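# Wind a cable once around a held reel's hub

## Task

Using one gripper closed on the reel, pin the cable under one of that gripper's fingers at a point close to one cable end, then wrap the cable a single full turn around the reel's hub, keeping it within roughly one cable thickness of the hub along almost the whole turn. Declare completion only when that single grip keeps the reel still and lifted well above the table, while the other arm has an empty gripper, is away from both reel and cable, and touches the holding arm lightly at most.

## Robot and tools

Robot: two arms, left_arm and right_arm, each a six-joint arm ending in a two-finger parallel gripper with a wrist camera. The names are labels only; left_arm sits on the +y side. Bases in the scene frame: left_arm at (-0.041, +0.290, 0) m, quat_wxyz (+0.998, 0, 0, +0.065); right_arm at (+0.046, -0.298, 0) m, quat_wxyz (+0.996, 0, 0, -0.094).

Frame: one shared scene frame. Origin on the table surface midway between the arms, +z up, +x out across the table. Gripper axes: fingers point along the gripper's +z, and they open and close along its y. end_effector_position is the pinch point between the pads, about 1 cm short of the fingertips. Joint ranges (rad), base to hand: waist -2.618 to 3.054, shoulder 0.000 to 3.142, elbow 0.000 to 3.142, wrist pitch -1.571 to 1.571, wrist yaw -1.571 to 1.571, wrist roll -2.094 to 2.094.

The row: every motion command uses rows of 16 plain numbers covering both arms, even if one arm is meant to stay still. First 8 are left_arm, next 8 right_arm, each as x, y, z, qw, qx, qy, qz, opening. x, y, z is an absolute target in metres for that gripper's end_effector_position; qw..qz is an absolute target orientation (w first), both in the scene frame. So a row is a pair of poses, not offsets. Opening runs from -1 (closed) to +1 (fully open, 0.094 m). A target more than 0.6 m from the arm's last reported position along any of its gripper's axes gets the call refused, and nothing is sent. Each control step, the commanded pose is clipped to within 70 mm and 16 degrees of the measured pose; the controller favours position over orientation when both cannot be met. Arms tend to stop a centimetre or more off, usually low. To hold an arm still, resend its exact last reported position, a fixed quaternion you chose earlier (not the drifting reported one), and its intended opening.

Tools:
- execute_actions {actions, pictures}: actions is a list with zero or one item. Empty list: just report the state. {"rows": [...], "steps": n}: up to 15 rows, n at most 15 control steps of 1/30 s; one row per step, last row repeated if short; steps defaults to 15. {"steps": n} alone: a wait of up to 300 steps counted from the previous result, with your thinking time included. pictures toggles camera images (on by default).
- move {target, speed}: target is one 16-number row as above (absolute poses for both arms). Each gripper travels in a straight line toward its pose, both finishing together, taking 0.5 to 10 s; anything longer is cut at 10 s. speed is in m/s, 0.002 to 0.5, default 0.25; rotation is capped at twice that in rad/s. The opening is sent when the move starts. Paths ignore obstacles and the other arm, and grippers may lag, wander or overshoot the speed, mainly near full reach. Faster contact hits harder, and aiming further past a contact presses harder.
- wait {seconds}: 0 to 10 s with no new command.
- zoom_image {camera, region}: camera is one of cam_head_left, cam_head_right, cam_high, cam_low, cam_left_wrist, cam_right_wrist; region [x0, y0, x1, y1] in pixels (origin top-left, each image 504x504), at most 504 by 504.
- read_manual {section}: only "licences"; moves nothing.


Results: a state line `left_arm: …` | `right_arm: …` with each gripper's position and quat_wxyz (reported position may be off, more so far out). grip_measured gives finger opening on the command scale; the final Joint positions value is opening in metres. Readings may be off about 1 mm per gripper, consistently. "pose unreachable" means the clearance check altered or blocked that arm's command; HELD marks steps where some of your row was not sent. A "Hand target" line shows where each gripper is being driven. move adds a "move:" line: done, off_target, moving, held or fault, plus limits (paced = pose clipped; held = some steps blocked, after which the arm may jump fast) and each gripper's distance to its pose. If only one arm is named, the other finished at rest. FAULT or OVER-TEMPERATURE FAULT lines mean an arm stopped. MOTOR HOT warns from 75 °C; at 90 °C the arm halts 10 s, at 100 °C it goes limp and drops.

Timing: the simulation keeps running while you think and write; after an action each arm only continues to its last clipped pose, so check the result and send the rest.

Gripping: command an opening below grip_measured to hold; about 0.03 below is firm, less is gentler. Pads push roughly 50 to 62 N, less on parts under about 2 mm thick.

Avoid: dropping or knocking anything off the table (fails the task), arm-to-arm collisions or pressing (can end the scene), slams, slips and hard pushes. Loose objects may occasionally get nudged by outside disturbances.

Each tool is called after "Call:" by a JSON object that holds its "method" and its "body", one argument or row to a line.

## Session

Call:
{"method": "execute_actions", "body": {
  "actions": []
}}

Scene clock: 0.00 s of 6000.00 s.
left_arm: end_effector_position=(+0.3903, +0.1185, +0.2334) grip_measured=+1.000 end_effector_quat_wxyz=(+0.272, -0.113, +0.714, -0.635) | right_arm: end_effector_position=(+0.4714, -0.2765, +0.2486) grip_measured=+1.000 end_effector_quat_wxyz=(-0.549, +0.700, -0.232, +0.393)
Joint positions: left_arm=[-0.195  1.694  0.895  0.722  0.941 -1.261  0.094] | right_arm=[-0.101  1.477  0.799  0.534 -0.913 -1.988  0.094]
Joint velocities: left_arm=[-0.012 -0.022 -0.012 -0.051 -0.037 -0.037  0.   ] | right_arm=[ 0.007 -0.002 -0.007 -0.022  0.022  0.037  0.   ]
Motor temperatures (°C, as the motors report them): left_arm=[27 30 30 32 28 28] | right_arm=[29 30 28 27 29 28]
Hand target (left_arm): +0.390, +0.118, +0.239; +0.279, -0.107, +0.712, -0.635
Hand target (right_arm): +0.471, -0.276, +0.247; -0.551, +0.701, -0.239, +0.385
camera_calibration (this result's frames):
cam_left_wrist: T_world_to_cam=[[-0.139241, -0.198602, 0.970139, -0.135942], [-0.974231, -0.148071, -0.170141, 0.470022], [0.17744, -0.96883, -0.172867, 0.202532], [0, 0, 0, 1]] pos_world=[0.403044, 0.238818, 0.246863]
cam_right_wrist: T_world_to_cam=[[-0.217792, 0.425263, 0.878475, 0.000179117], [0.134447, -0.878428, 0.458572, -0.373097], [0.96669, 0.217982, 0.13414, -0.326116], [0, 0, 0, 1]] pos_world=[0.365454, -0.256728, 0.21468]

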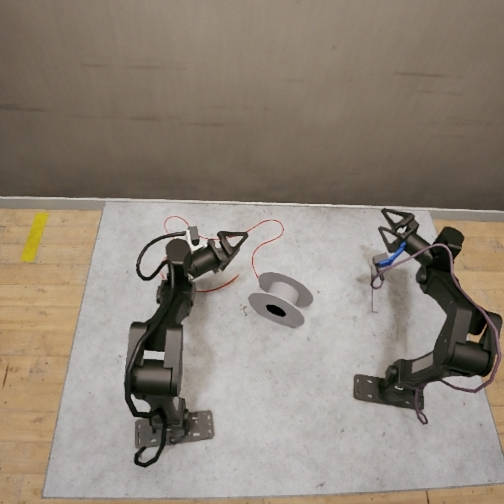

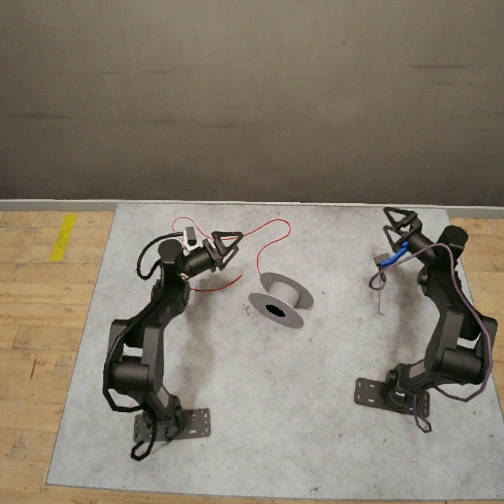

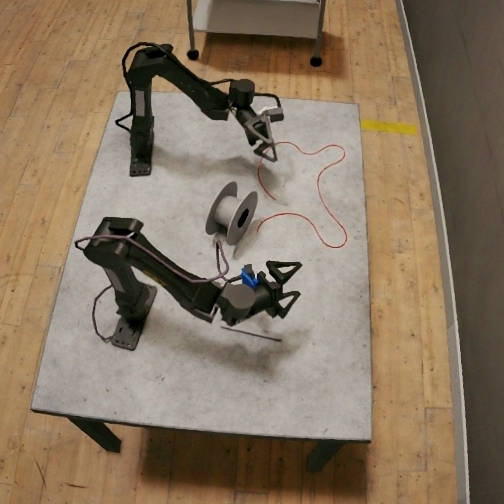

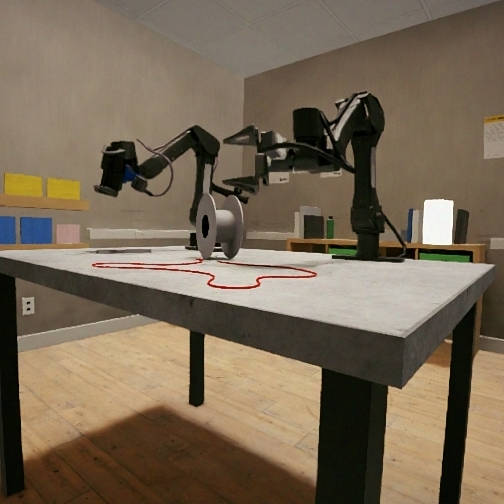

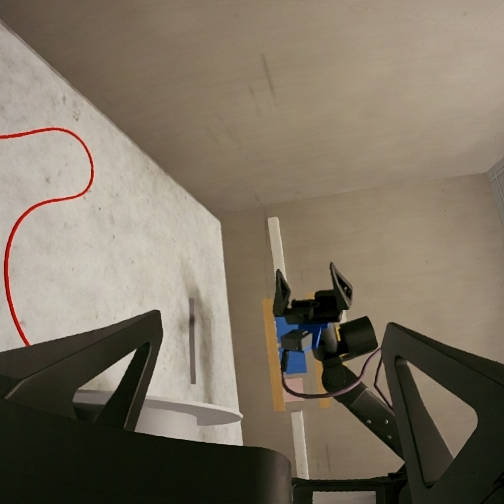

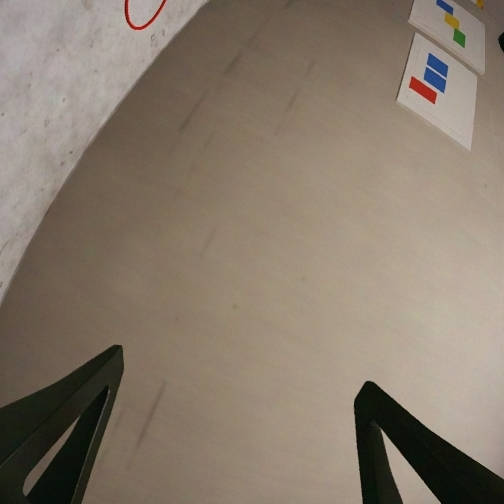

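Call:
{"method": "move", "body": {
  "target": [0.35,0.22,0.12,0,-0.707,0.707,0,0.2,0.25,-0.2,0.16,0.482,-0.446,0.687,0.313,0.5],
  "speed": 0.35
}}

Scene clock: 10.30 s of 6000.00 s.
left_arm: end_effector_position=(+0.3493, +0.2191, +0.1149) grip_measured=+0.203 end_effector_quat_wxyz=(-0.007, -0.711, +0.703, -0.006) | right_arm: end_effector_position=(+0.2545, -0.2017, +0.1523) grip_measured=+0.503 end_effector_quat_wxyz=(+0.479, -0.462, +0.685, +0.296)
Joint positions: left_arm=[-0.304  2.061  1.867 -1.376  0.019 -1.757  0.057] | right_arm=[-0.191  1.096  0.591 -0.956 -1.194 -1.493  0.071]
Joint velocities: left_arm=[-0.002 -0.007 -0.007 -0.022 -0.081  0.007 -0.   ] | right_arm=[-0.017  0.007 -0.007 -0.037  0.022 -0.081  0.   ]
Motor temperatures (°C, as the motors report them): left_arm=[27 31 31 33 28 28] | right_arm=[29 30 28 28 29 28]
Hand target (left_arm): +0.352, +0.220, +0.120; +0.002, +0.713, -0.702, +0.004
Hand target (right_arm): +0.252, -0.201, +0.154; +0.481, -0.448, +0.685, +0.313
Off the commanded pose (left_arm): 0.005 m, 1 deg.
Off the commanded pose (right_arm): 0.009 m, 3 deg.
After step 180, 0.80 s passed at rest.
move: off_target (right_arm)
camera_calibration (this result's frames):
cam_left_wrist: T_world_to_cam=[[0.998074, 0.0328139, -0.0526484, -0.337086], [0.0513205, -0.913524, 0.403534, 0.168457], [-0.0348541, -0.405458, -0.913449, 0.322611], [0, 0, 0, 1]] pos_world=[0.339036, 0.295756, 0.208964]
cam_right_wrist: T_world_to_cam=[[0.92051, -0.327484, 0.213109, -0.334449], [-0.117693, -0.752497, -0.647995, 0.024117], [0.372571, 0.571404, -0.731223, 0.234488], [0, 0, 0, 1]] pos_world=[0.223338, -0.225366, 0.258365]

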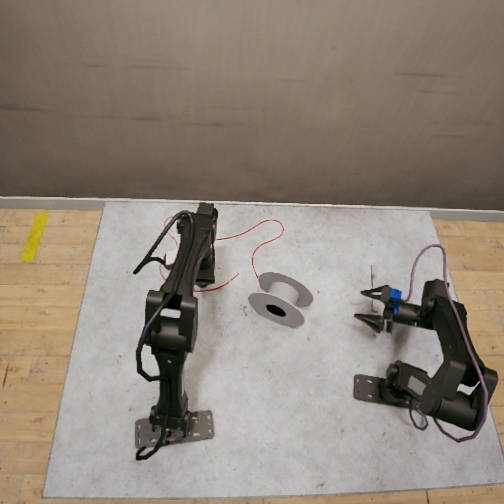

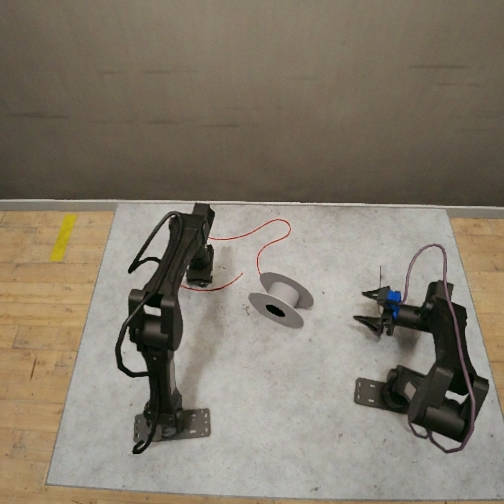

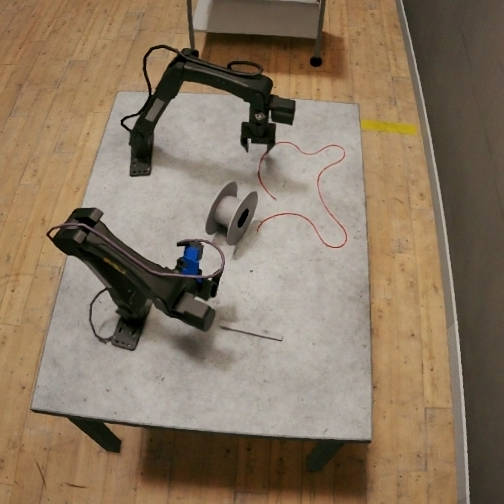

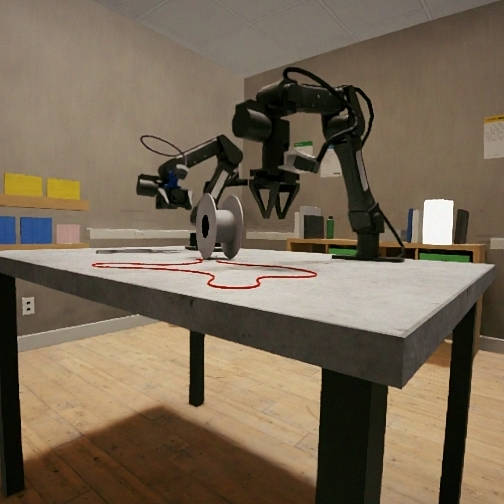

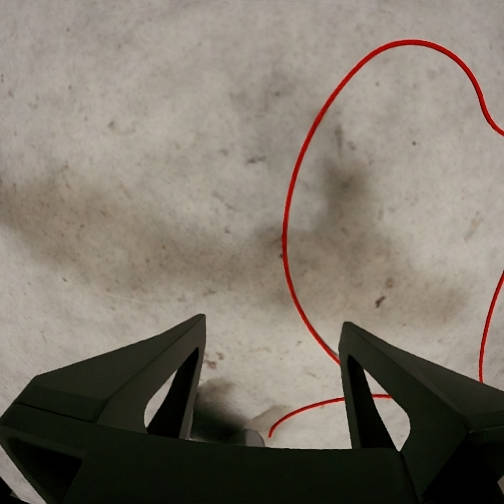

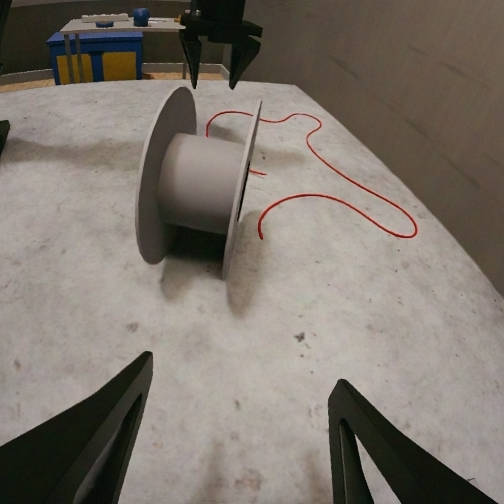

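Call:
{"method": "move", "body": {
  "target": [0.357,0.215,0.008,0,-0.707,0.707,0,0.2,0.275,-0.16,0.14,0.484,-0.44,0.691,0.308,0.5],
  "speed": 0.15
}}

Call:
{"method": "move", "body": {
  "target": [0.357,0.215,0.008,0,-0.707,0.707,0,-1,0.275,-0.16,0.14,0.484,-0.44,0.691,0.308,0.5]
}}

Call:
{"method": "move", "body": {
  "target": [0.36,0.14,0.22,0.05,-0.64,0.76,-0.1,-1,0.275,-0.16,0.14,0.484,-0.44,0.691,0.308,0.5]
}}

Scene clock: 18.37 s of 6000.00 s.
left_arm: end_effector_position=(+0.3602, +0.2163, +0.0126) grip_measured=+0.203 end_effector_quat_wxyz=(-0.002, -0.709, +0.705, -0.007) | right_arm: end_effector_position=(+0.2806, -0.1625, +0.1433) grip_measured=+0.503 end_effector_quat_wxyz=(+0.488, -0.437, +0.691, +0.307)
Joint positions: left_arm=[-0.309  2.154  1.6   -1.007  0.011 -1.757  0.057] | right_arm=[ 0.085  1.     0.411 -0.227 -1.091 -0.759  0.071]
Joint velocities: left_arm=[-0.002  0.007  0.007 -0.007 -0.037  0.007 -0.   ] | right_arm=[ 0.007 -0.002 -0.012 -0.037  0.022  0.051 -0.   ]
Motor temperatures (°C, as the motors report them): left_arm=[27 32 31 33 28 28] | right_arm=[29 30 29 28 29 28]
Hand target (left_arm): +0.357, +0.215, +0.008; +0.000, +0.707, -0.707, -0.000
Hand target (right_arm): +0.276, -0.160, +0.142; +0.487, -0.438, +0.689, +0.309
Off the commanded pose (left_arm): 0.006 m, 1 deg.
Off the commanded pose (right_arm): 0.007 m, 1 deg.
After step 180, 0.60 s passed at rest.
move: done
camera_calibration (this result's frames):
cam_left_wrist: T_world_to_cam=[[0.998712, 0.0278263, -0.0424332, -0.352622], [0.0424493, -0.916316, 0.3982, 0.210423], [-0.0278018, -0.399488, -0.916317, 0.22464], [0, 0, 0, 1]] pos_world=[0.349481, 0.292368, 0.107088]
cam_right_wrist: T_world_to_cam=[[0.911669, -0.368985, 0.180858, -0.343395], [-0.156601, -0.718882, -0.677262, 0.071385], [0.379916, 0.589117, -0.713166, 0.194052], [0, 0, 0, 1]] pos_world=[0.250518, -0.18971, 0.248844]

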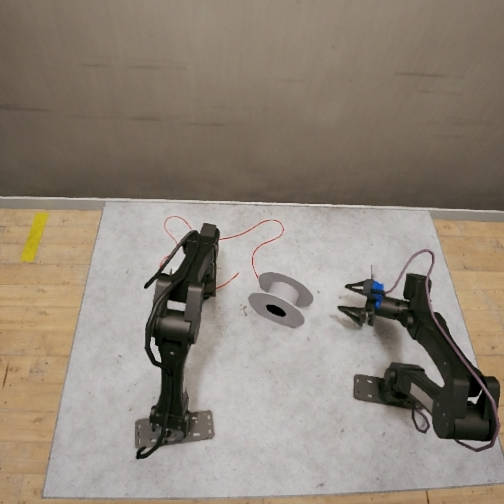

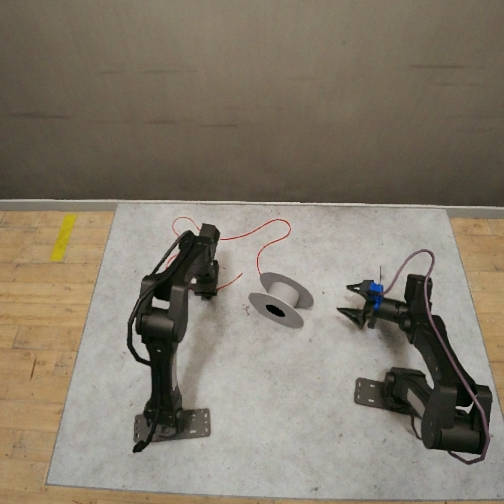

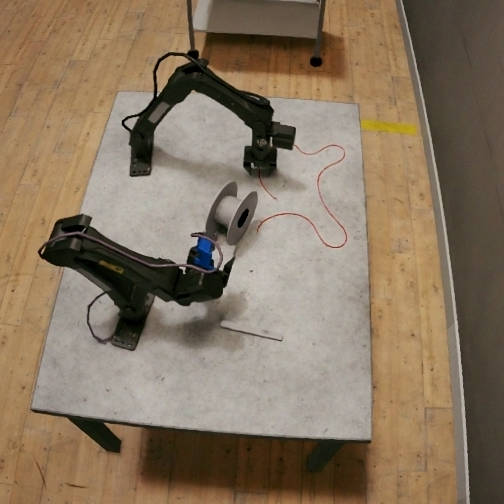

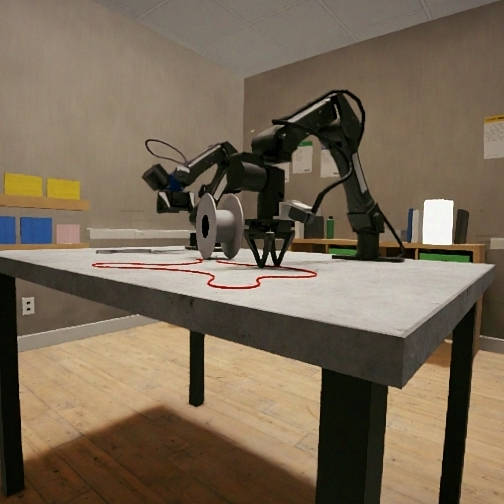

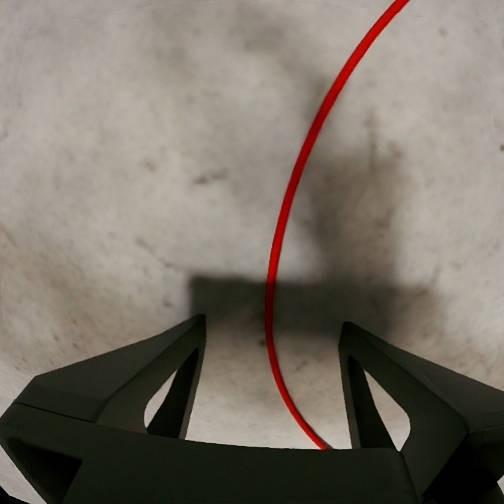

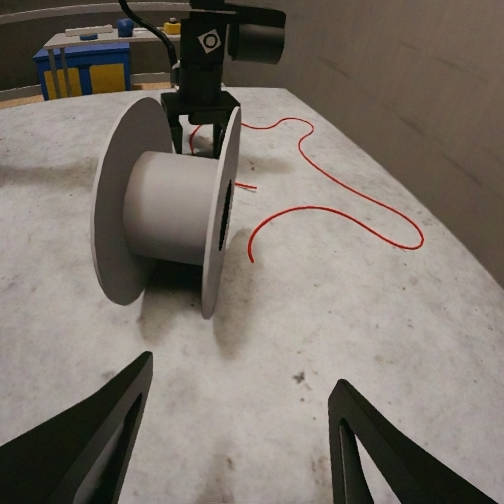

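Scene clock: 19.07 s of 6000.00 s.
left_arm: end_effector_position=(+0.3603, +0.2163, +0.0126) grip_measured=-0.958 end_effector_quat_wxyz=(-0.002, -0.709, +0.705, -0.007) | right_arm: end_effector_position=(+0.2811, -0.1630, +0.1428) grip_measured=+0.503 end_effector_quat_wxyz=(+0.487, -0.436, +0.692, +0.304)
Joint positions: left_arm=[-0.309  2.154  1.6   -1.007  0.011 -1.757  0.002] | right_arm=[ 0.085  1.     0.411 -0.227 -1.086 -0.759  0.071]
Joint velocities: left_arm=[-0.012  0.007 -0.007  0.007 -0.051 -0.022  0.001] | right_arm=[-0.002 -0.017 -0.002  0.007  0.037  0.037 -0.   ]
Motor temperatures (°C, as the motors report them): left_arm=[27 32 31 33 28 28] | right_arm=[29 30 29 28 29 28]
Hand target (left_arm): +0.357, +0.215, +0.008; -0.000, +0.707, -0.707, +0.000
Hand target (right_arm): +0.275, -0.160, +0.140; +0.484, -0.440, +0.691, +0.308
Off the commanded pose (left_arm): 0.006 m, 1 deg.
Off the commanded pose (right_arm): 0.007 m, 1 deg.
move: done
camera_calibration (this result's frames):
cam_left_wrist: T_world_to_cam=[[0.998728, 0.0278234, -0.0420602, -0.352724], [0.0422998, -0.916289, 0.398278, 0.210451], [-0.0274579, -0.399551, -0.9163, 0.224526], [0, 0, 0, 1]] pos_world=[0.349538, 0.292357, 0.10708]
cam_right_wrist: T_world_to_cam=[[0.910411, -0.37142, 0.182207, -0.344194], [-0.159043, -0.720802, -0.674648, 0.0707732], [0.381913, 0.585228, -0.715298, 0.192856], [0, 0, 0, 1]] pos_world=[0.25096, -0.189692, 0.248411]

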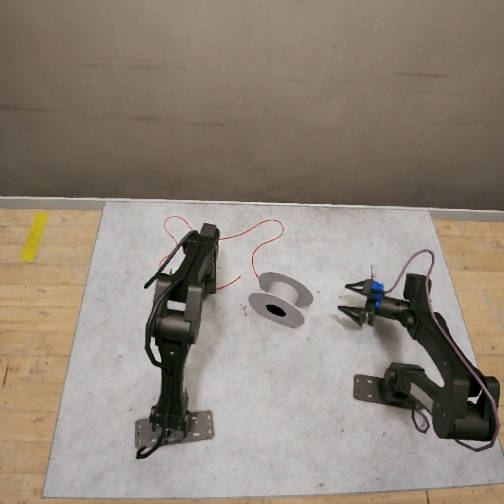

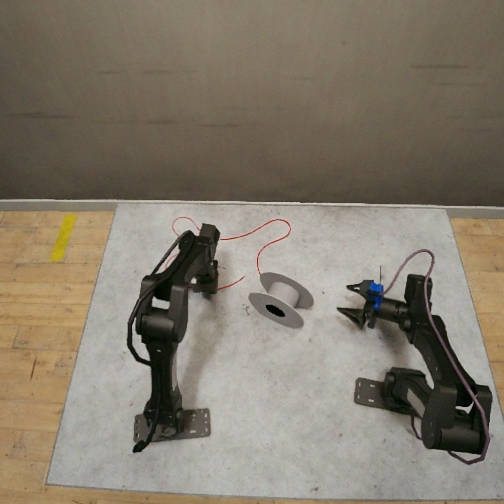

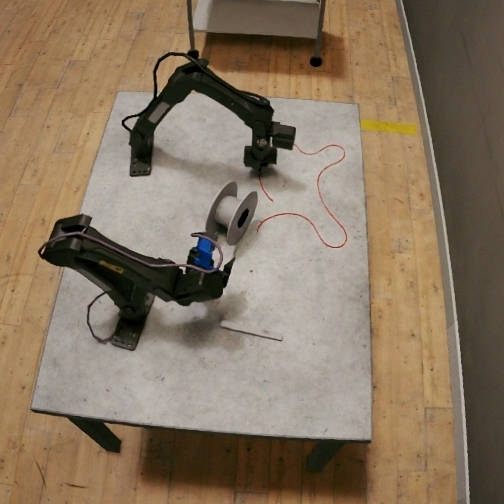

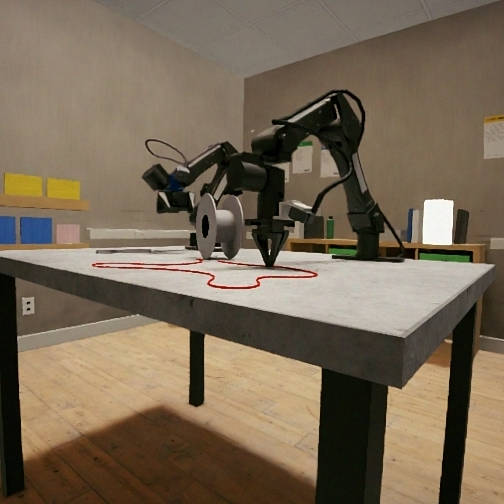

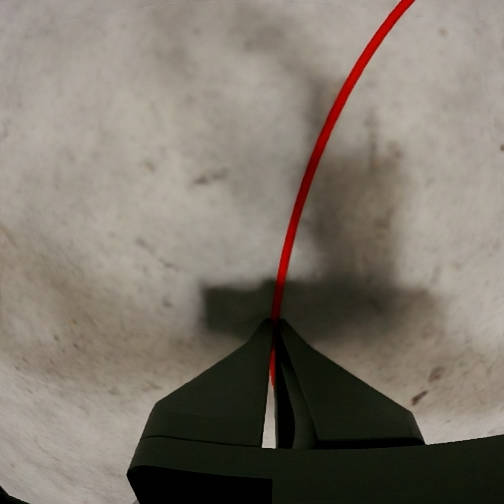

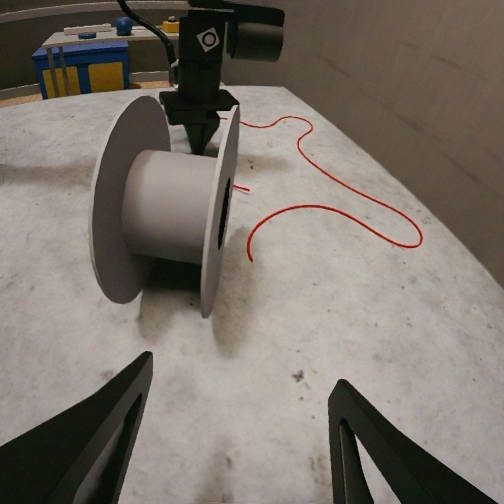

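Scene clock: 20.73 s of 6000.00 s.
left_arm: end_effector_position=(+0.3597, +0.1409, +0.2154) grip_measured=-0.958 end_effector_quat_wxyz=(+0.048, -0.641, +0.759, -0.100) | right_arm: end_effector_position=(+0.2812, -0.1630, +0.1428) grip_measured=+0.503 end_effector_quat_wxyz=(+0.487, -0.436, +0.692, +0.304)
Joint positions: left_arm=[-0.482  2.059  2.253 -1.543  0.015 -1.757  0.002] | right_arm=[ 0.085  1.     0.411 -0.227 -1.086 -0.759  0.071]
Joint velocities: left_arm=[-0.002 -0.017  0.007 -0.066 -0.051  0.022 -0.   ] | right_arm=[-0.012 -0.022 -0.007 -0.11   0.037 -0.037 -0.   ]
Motor temperatures (°C, as the motors report them): left_arm=[27 32 31 32 28 28] | right_arm=[29 30 29 28 29 28]
Hand target (left_arm): +0.358, +0.140, +0.220; +0.049, -0.639, +0.761, -0.100
Hand target (right_arm): +0.275, -0.160, +0.140; +0.484, -0.440, +0.691, +0.308
Off the commanded pose (left_arm): 0.005 m, 0 deg.
Off the commanded pose (right_arm): 0.007 m, 1 deg.
move: done
camera_calibration (this result's frames):
cam_left_wrist: T_world_to_cam=[[0.976611, -0.140157, 0.163053, -0.354041], [-0.1988, -0.877495, 0.43644, 0.133739], [0.0819083, -0.458648, -0.884835, 0.34238], [0, 0, 0, 1]] pos_world=[0.344304, 0.224765, 0.302308]
cam_right_wrist: T_world_to_cam=[[0.910319, -0.371608, 0.182284, -0.344249], [-0.159251, -0.720947, -0.674444, 0.0707296], [0.382046, 0.58493, -0.71547, 0.19277], [0, 0, 0, 1]] pos_world=[0.250993, -0.18969, 0.248375]

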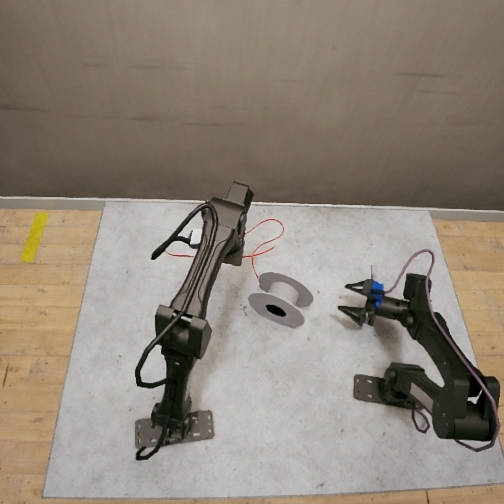

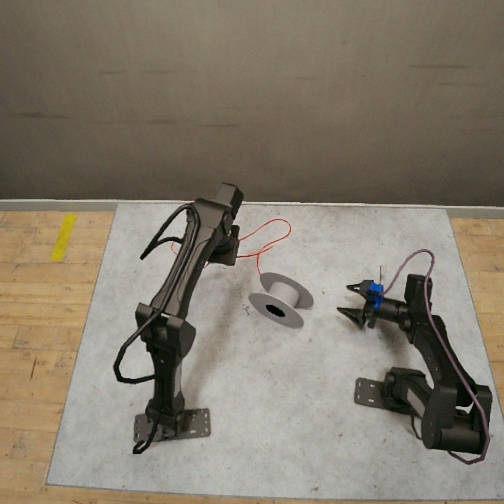

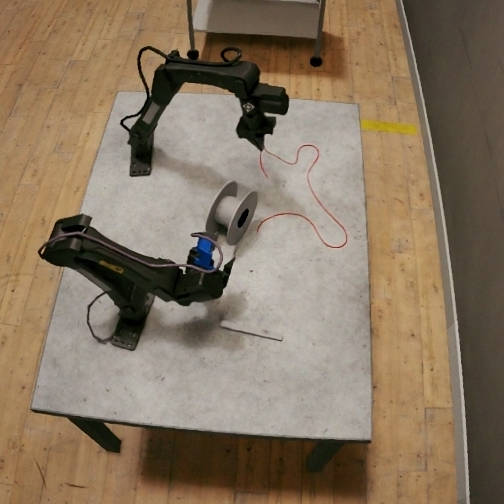

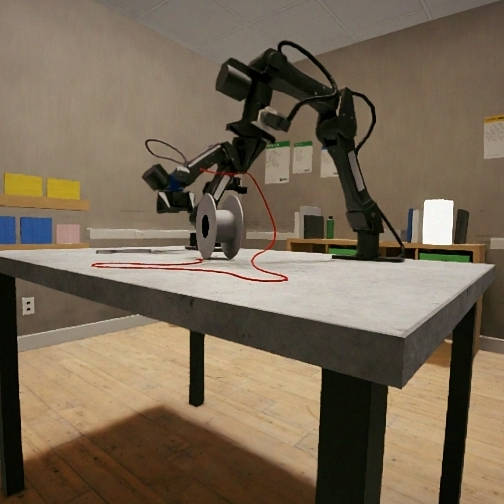

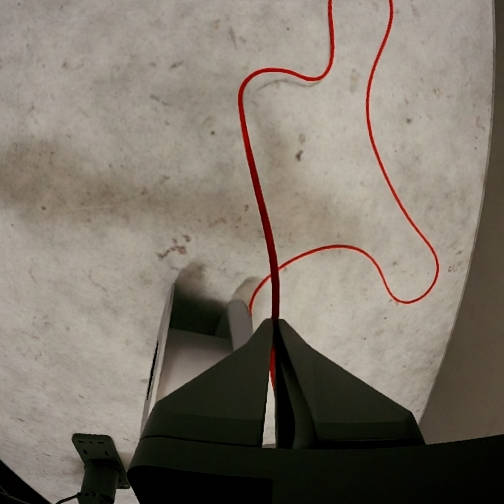

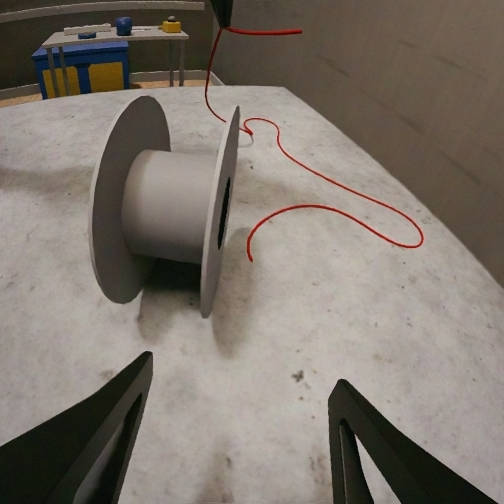

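Call:
{"method": "move", "body": {
  "target": [0.307,0.02,0.2,0.03,-0.383,0.92,-0.08,-1,0.265,-0.155,0.14,0.484,-0.44,0.691,0.308,0.5],
  "speed": 0.2
}}

Scene clock: 35.03 s of 6000.00 s.
left_arm: end_effector_position=(+0.3043, +0.0232, +0.1960) grip_measured=-0.958 end_effector_quat_wxyz=(+0.031, -0.389, +0.917, -0.083) | right_arm: end_effector_position=(+0.2714, -0.1576, +0.1423) grip_measured=+0.503 end_effector_quat_wxyz=(+0.488, -0.439, +0.690, +0.303)
Joint positions: left_arm=[-0.779  2.133  2.295 -1.557  0.028 -1.455  0.002] | right_arm=[ 0.113  0.936  0.378 -0.225 -1.068 -0.727  0.071]
Joint velocities: left_arm=[ 0.002 -0.007  0.002  0.007 -0.11  -0.051  0.   ] | right_arm=[ 0.012  0.017  0.002 -0.022 -0.051 -0.007  0.   ]
Motor temperatures (°C, as the motors report them): left_arm=[27 33 32 32 28 28] | right_arm=[29 30 29 29 29 28]
Hand target (left_arm): +0.304, +0.021, +0.200; +0.032, -0.383, +0.919, -0.084
Hand target (right_arm): +0.265, -0.155, +0.140; +0.484, -0.440, +0.691, +0.309
Off the commanded pose (left_arm): 0.006 m, 1 deg.
Off the commanded pose (right_arm): 0.007 m, 1 deg.
joint sent to its limit (left arm) — the command would take joint 4 (wrist pitch) past its lower limit, so that joint was sent only as far as its limit.
After step 180, 6.33 s passed at rest.
move: done
camera_calibration (this result's frames):
cam_left_wrist: T_world_to_cam=[[0.728981, -0.672713, 0.126666, -0.218402], [-0.659285, -0.640175, 0.39436, 0.170726], [-0.184203, -0.37099, -0.910184, 0.359656], [0, 0, 0, 1]] pos_world=[0.338018, 0.0958019, 0.28769]
cam_right_wrist: T_world_to_cam=[[0.911097, -0.366701, 0.188236, -0.333555], [-0.152054, -0.723466, -0.673407, 0.0703216], [0.383121, 0.584917, -0.714906, 0.192634], [0, 0, 0, 1]] pos_world=[0.240792, -0.184114, 0.247857]

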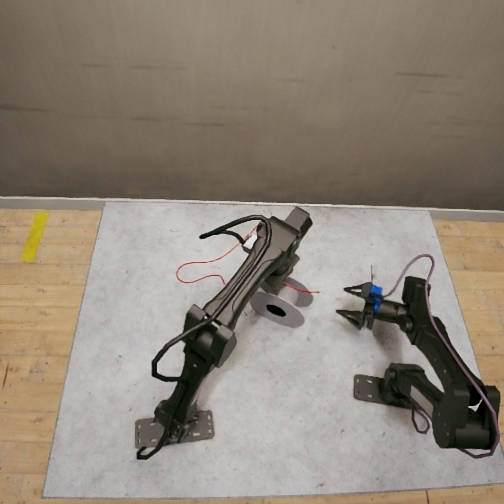

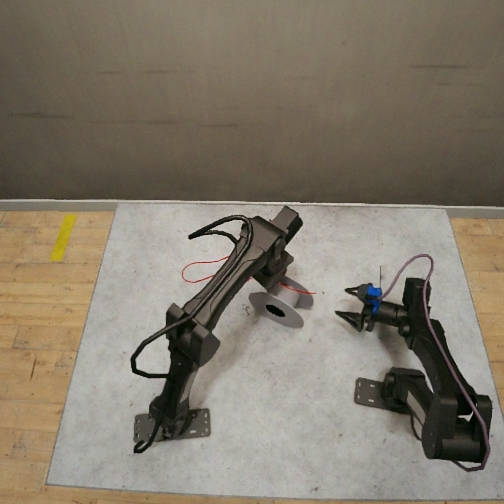

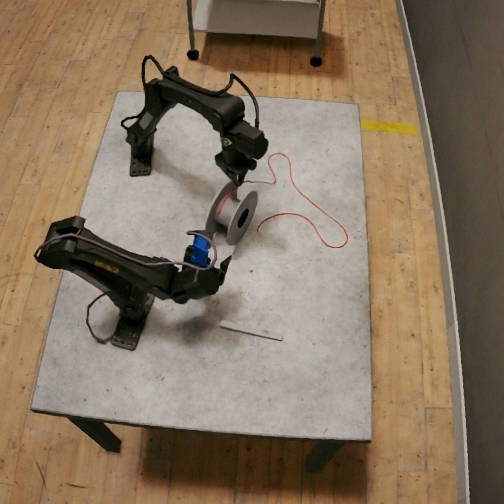

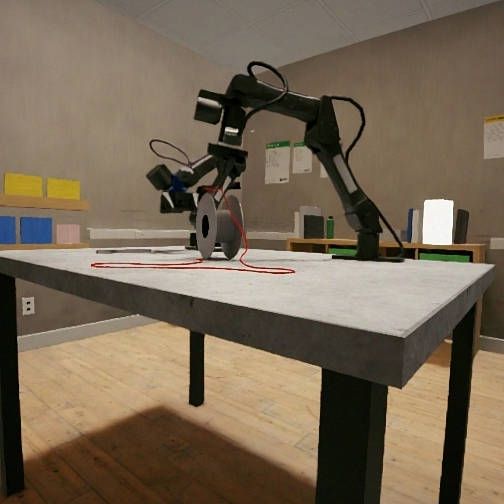

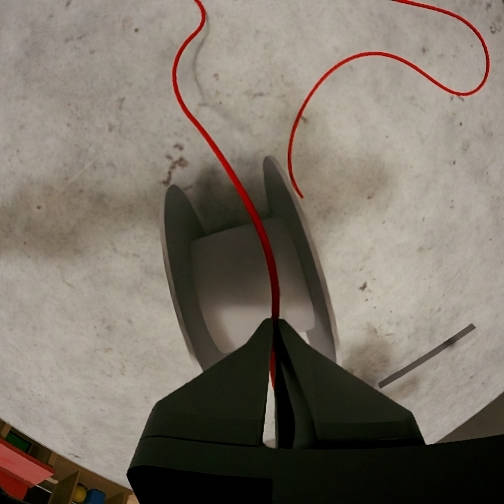

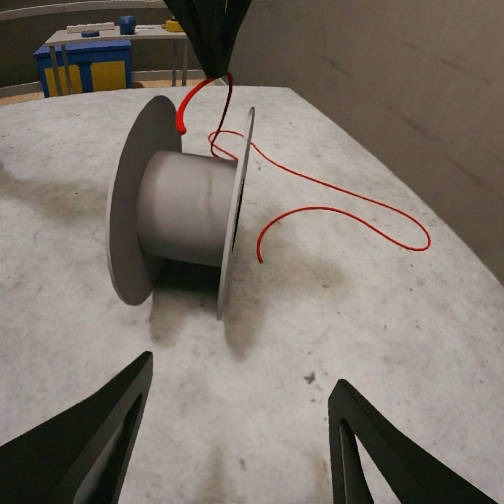

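Call:
{"method": "move", "body": {
  "target": [0.312,0.02,0.135,0,-0.42,0.907,0,-1,0.262,-0.14,0.145,0.484,-0.44,0.691,0.308,0.5],
  "speed": 0.08
}}

Scene clock: 40.63 s of 6000.00 s.
left_arm: end_effector_position=(+0.3116, +0.0220, +0.1314) grip_measured=-0.958 end_effector_quat_wxyz=(+0.001, -0.421, +0.907, -0.011) | right_arm: end_effector_position=(+0.2669, -0.1418, +0.1472) grip_measured=+0.503 end_effector_quat_wxyz=(+0.485, -0.438, +0.691, +0.307)
Joint positions: left_arm=[-0.779  2.287  2.295 -1.559  0.009 -1.519  0.002] | right_arm=[ 0.214  0.881  0.358 -0.154 -0.996 -0.594  0.071]
Joint velocities: left_arm=[ 0.007 -0.007  0.012 -0.007  0.022  0.007 -0.001] | right_arm=[-0.002 -0.012 -0.017 -0.022 -0.007 -0.007  0.001]
Motor temperatures (°C, as the motors report them): left_arm=[27 33 32 32 28 28] | right_arm=[29 30 29 29 29 28]
Hand target (left_arm): +0.312, +0.020, +0.135; +0.005, -0.421, +0.907, -0.010
Hand target (right_arm): +0.262, -0.140, +0.145; +0.485, -0.439, +0.690, +0.309
Off the commanded pose (left_arm): 0.004 m, 1 deg.
Off the commanded pose (right_arm): 0.006 m, 0 deg.
joint sent to its limit (left arm) — the command would take joint 4 (wrist pitch) past its lower limit, so that joint was sent only as far as its limit.
move: done
camera_calibration (this result's frames):
cam_left_wrist: T_world_to_cam=[[0.777746, -0.627886, -0.0294865, -0.211999], [-0.56813, -0.722251, 0.394439, 0.173618], [-0.268959, -0.290021, -0.918449, 0.327546], [0, 0, 0, 1]] pos_world=[0.351616, 0.0872797, 0.226102]
cam_right_wrist: T_world_to_cam=[[0.913636, -0.364781, 0.179455, -0.323691], [-0.155676, -0.721711, -0.674461, 0.0857034], [0.375545, 0.588275, -0.716169, 0.19128], [0, 0, 0, 1]] pos_world=[0.237243, -0.168749, 0.252881]

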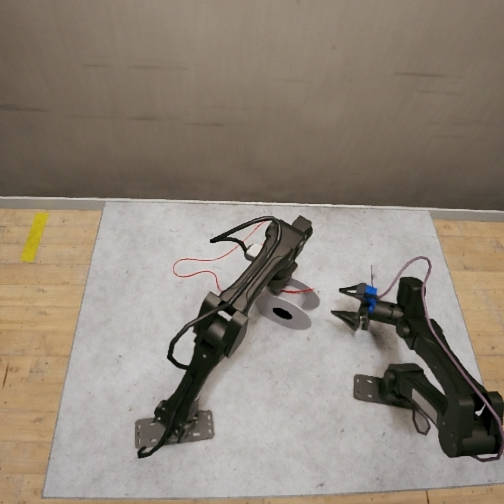

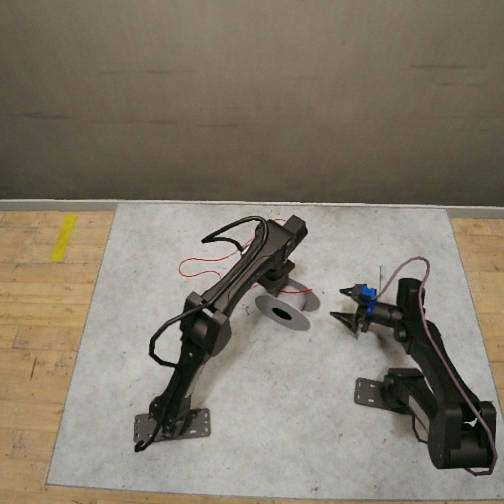

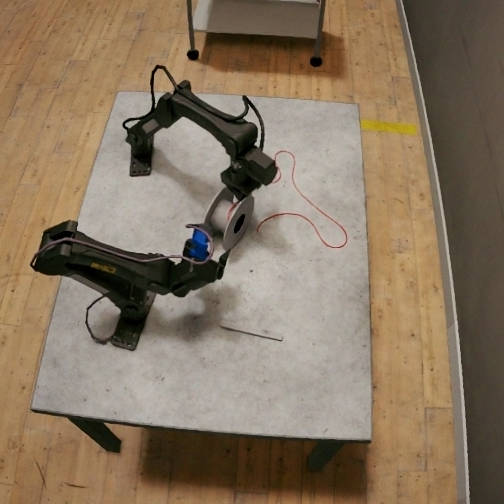

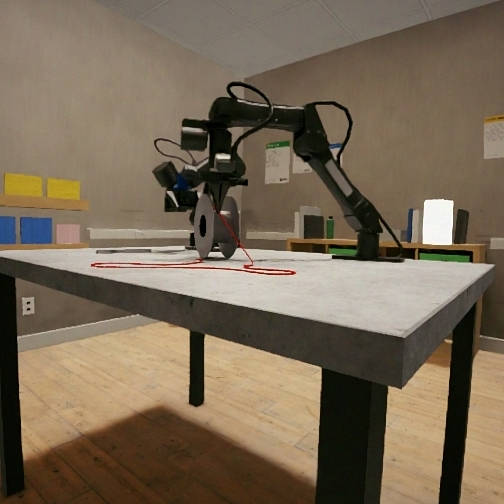

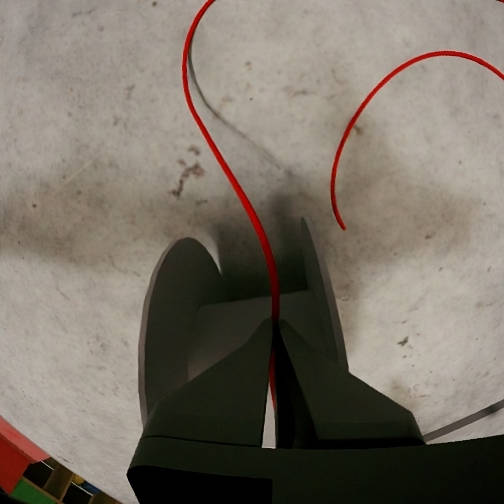

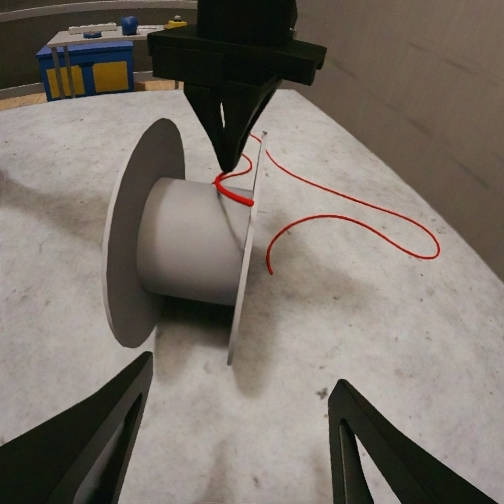

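Call:
{"method": "move", "body": {
  "target": [0.29,-0.02,0.15,0,-0.38,0.925,0,-1,0.245,-0.175,0.135,0.484,-0.44,0.691,0.308,0.5],
  "speed": 0.06
}}

Scene clock: 47.80 s of 6000.00 s.
left_arm: end_effector_position=(+0.2881, -0.0176, +0.1424) grip_measured=-0.958 end_effector_quat_wxyz=(+0.009, -0.379, +0.925, -0.030) | right_arm: end_effector_position=(+0.2454, -0.1753, +0.1260) grip_measured=+0.503 end_effector_quat_wxyz=(+0.478, -0.444, +0.697, +0.296)
Joint positions: left_arm=[-0.881  2.287  2.338 -1.56   0.009 -1.53   0.002] | right_arm=[-0.025  0.881  0.358 -0.515 -1.131 -1.006  0.071]
Joint velocities: left_arm=[-0.002 -0.012 -0.012  0.007 -0.007  0.037 -0.   ] | right_arm=[-0.002 -0.017 -0.012 -0.037 -0.066 -0.037  0.   ]
Motor temperatures (°C, as the motors report them): left_arm=[27 34 32 32 28 28] | right_arm=[29 30 29 29 29 28]
Hand target (left_arm): +0.289, -0.019, +0.149; +0.016, -0.379, +0.924, -0.035
Hand target (right_arm): +0.245, -0.175, +0.133; +0.482, -0.442, +0.692, +0.305
Off the commanded pose (left_arm): 0.008 m, 4 deg.
Off the commanded pose (right_arm): 0.009 m, 2 deg.
joint sent to its limit (left arm) — the command would take joint 4 (wrist pitch) past its lower limit, so that joint was sent only as far as its limit.
move: off_target (left_arm)
camera_calibration (this result's frames):
cam_left_wrist: T_world_to_cam=[[0.717602, -0.696337, 0.0127567, -0.208147], [-0.643655, -0.656092, 0.394019, 0.150297], [-0.266001, -0.29096, -0.919014, 0.319047], [0, 0, 0, 1]] pos_world=[0.330972, 0.0464979, 0.236644]
cam_right_wrist: T_world_to_cam=[[0.913012, -0.361624, 0.188779, -0.312906], [-0.158925, -0.741524, -0.651833, 0.0383888], [0.375702, 0.565129, -0.734491, 0.20207], [0, 0, 0, 1]] pos_world=[0.21587, -0.198884, 0.232512]

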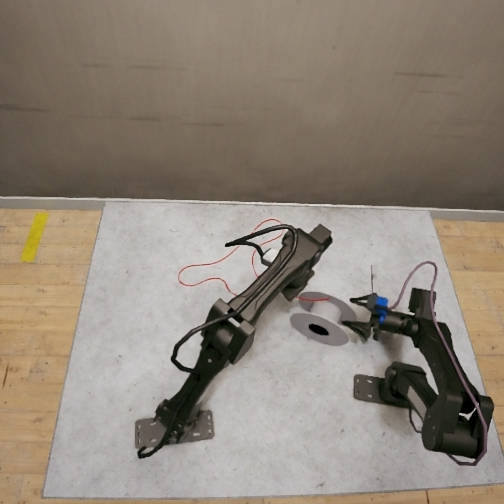

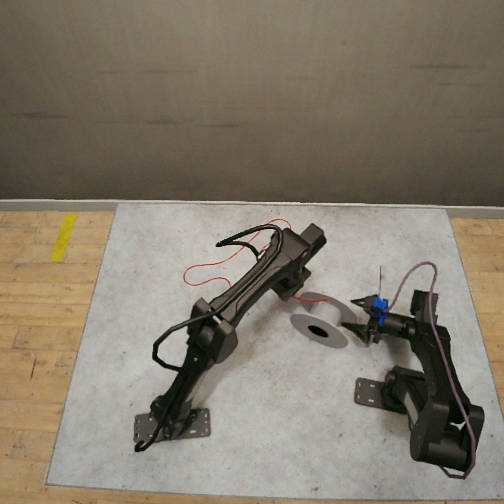

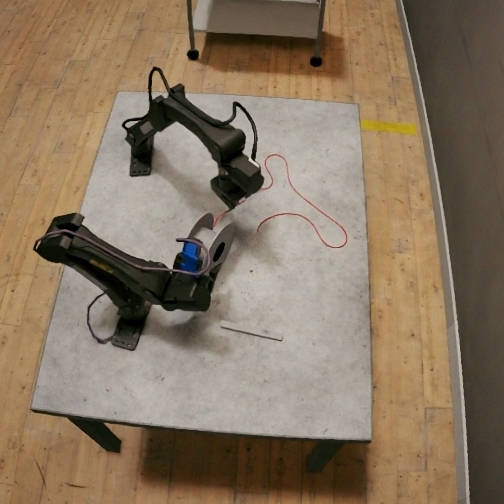

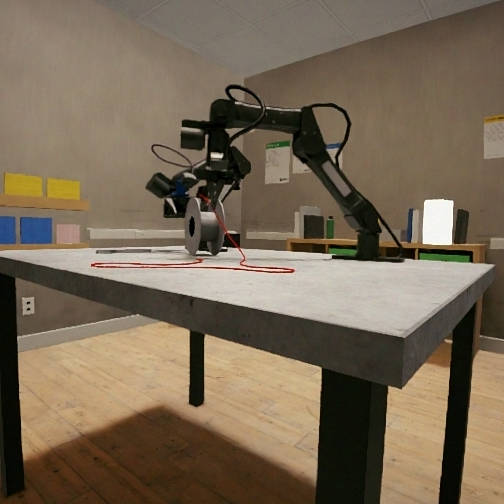

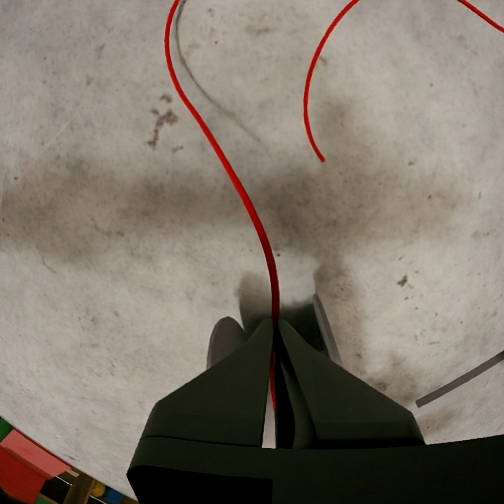

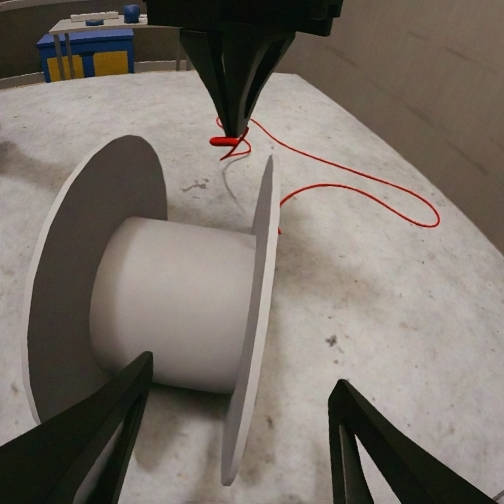

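Call:
{"method": "zoom_image", "body": {
  "camera": "cam_low",
  "region": [140, 150, 280, 270]
}}

Call:
{"method": "zoom_image", "body": {
  "camera": "cam_head_right",
  "region": [270, 260, 410, 370]
}}

Region (140, 150, 280, 270) of cam_low's 504x504 image, scaled by 3.600, with more detail than that image has; it fills the top 432 rows of this view, and the rest is white.

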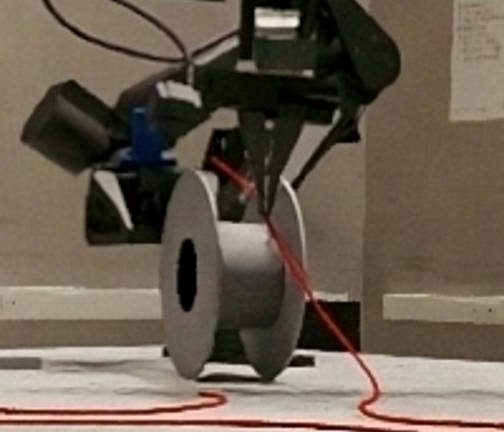

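Region (270, 260, 410, 370) of cam_head_right's 504x504 image, scaled by 3.600, with more detail than that image has; it fills the top 396 rows of this view, and the rest is white.

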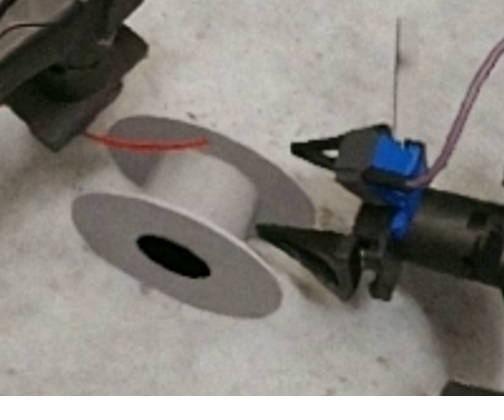

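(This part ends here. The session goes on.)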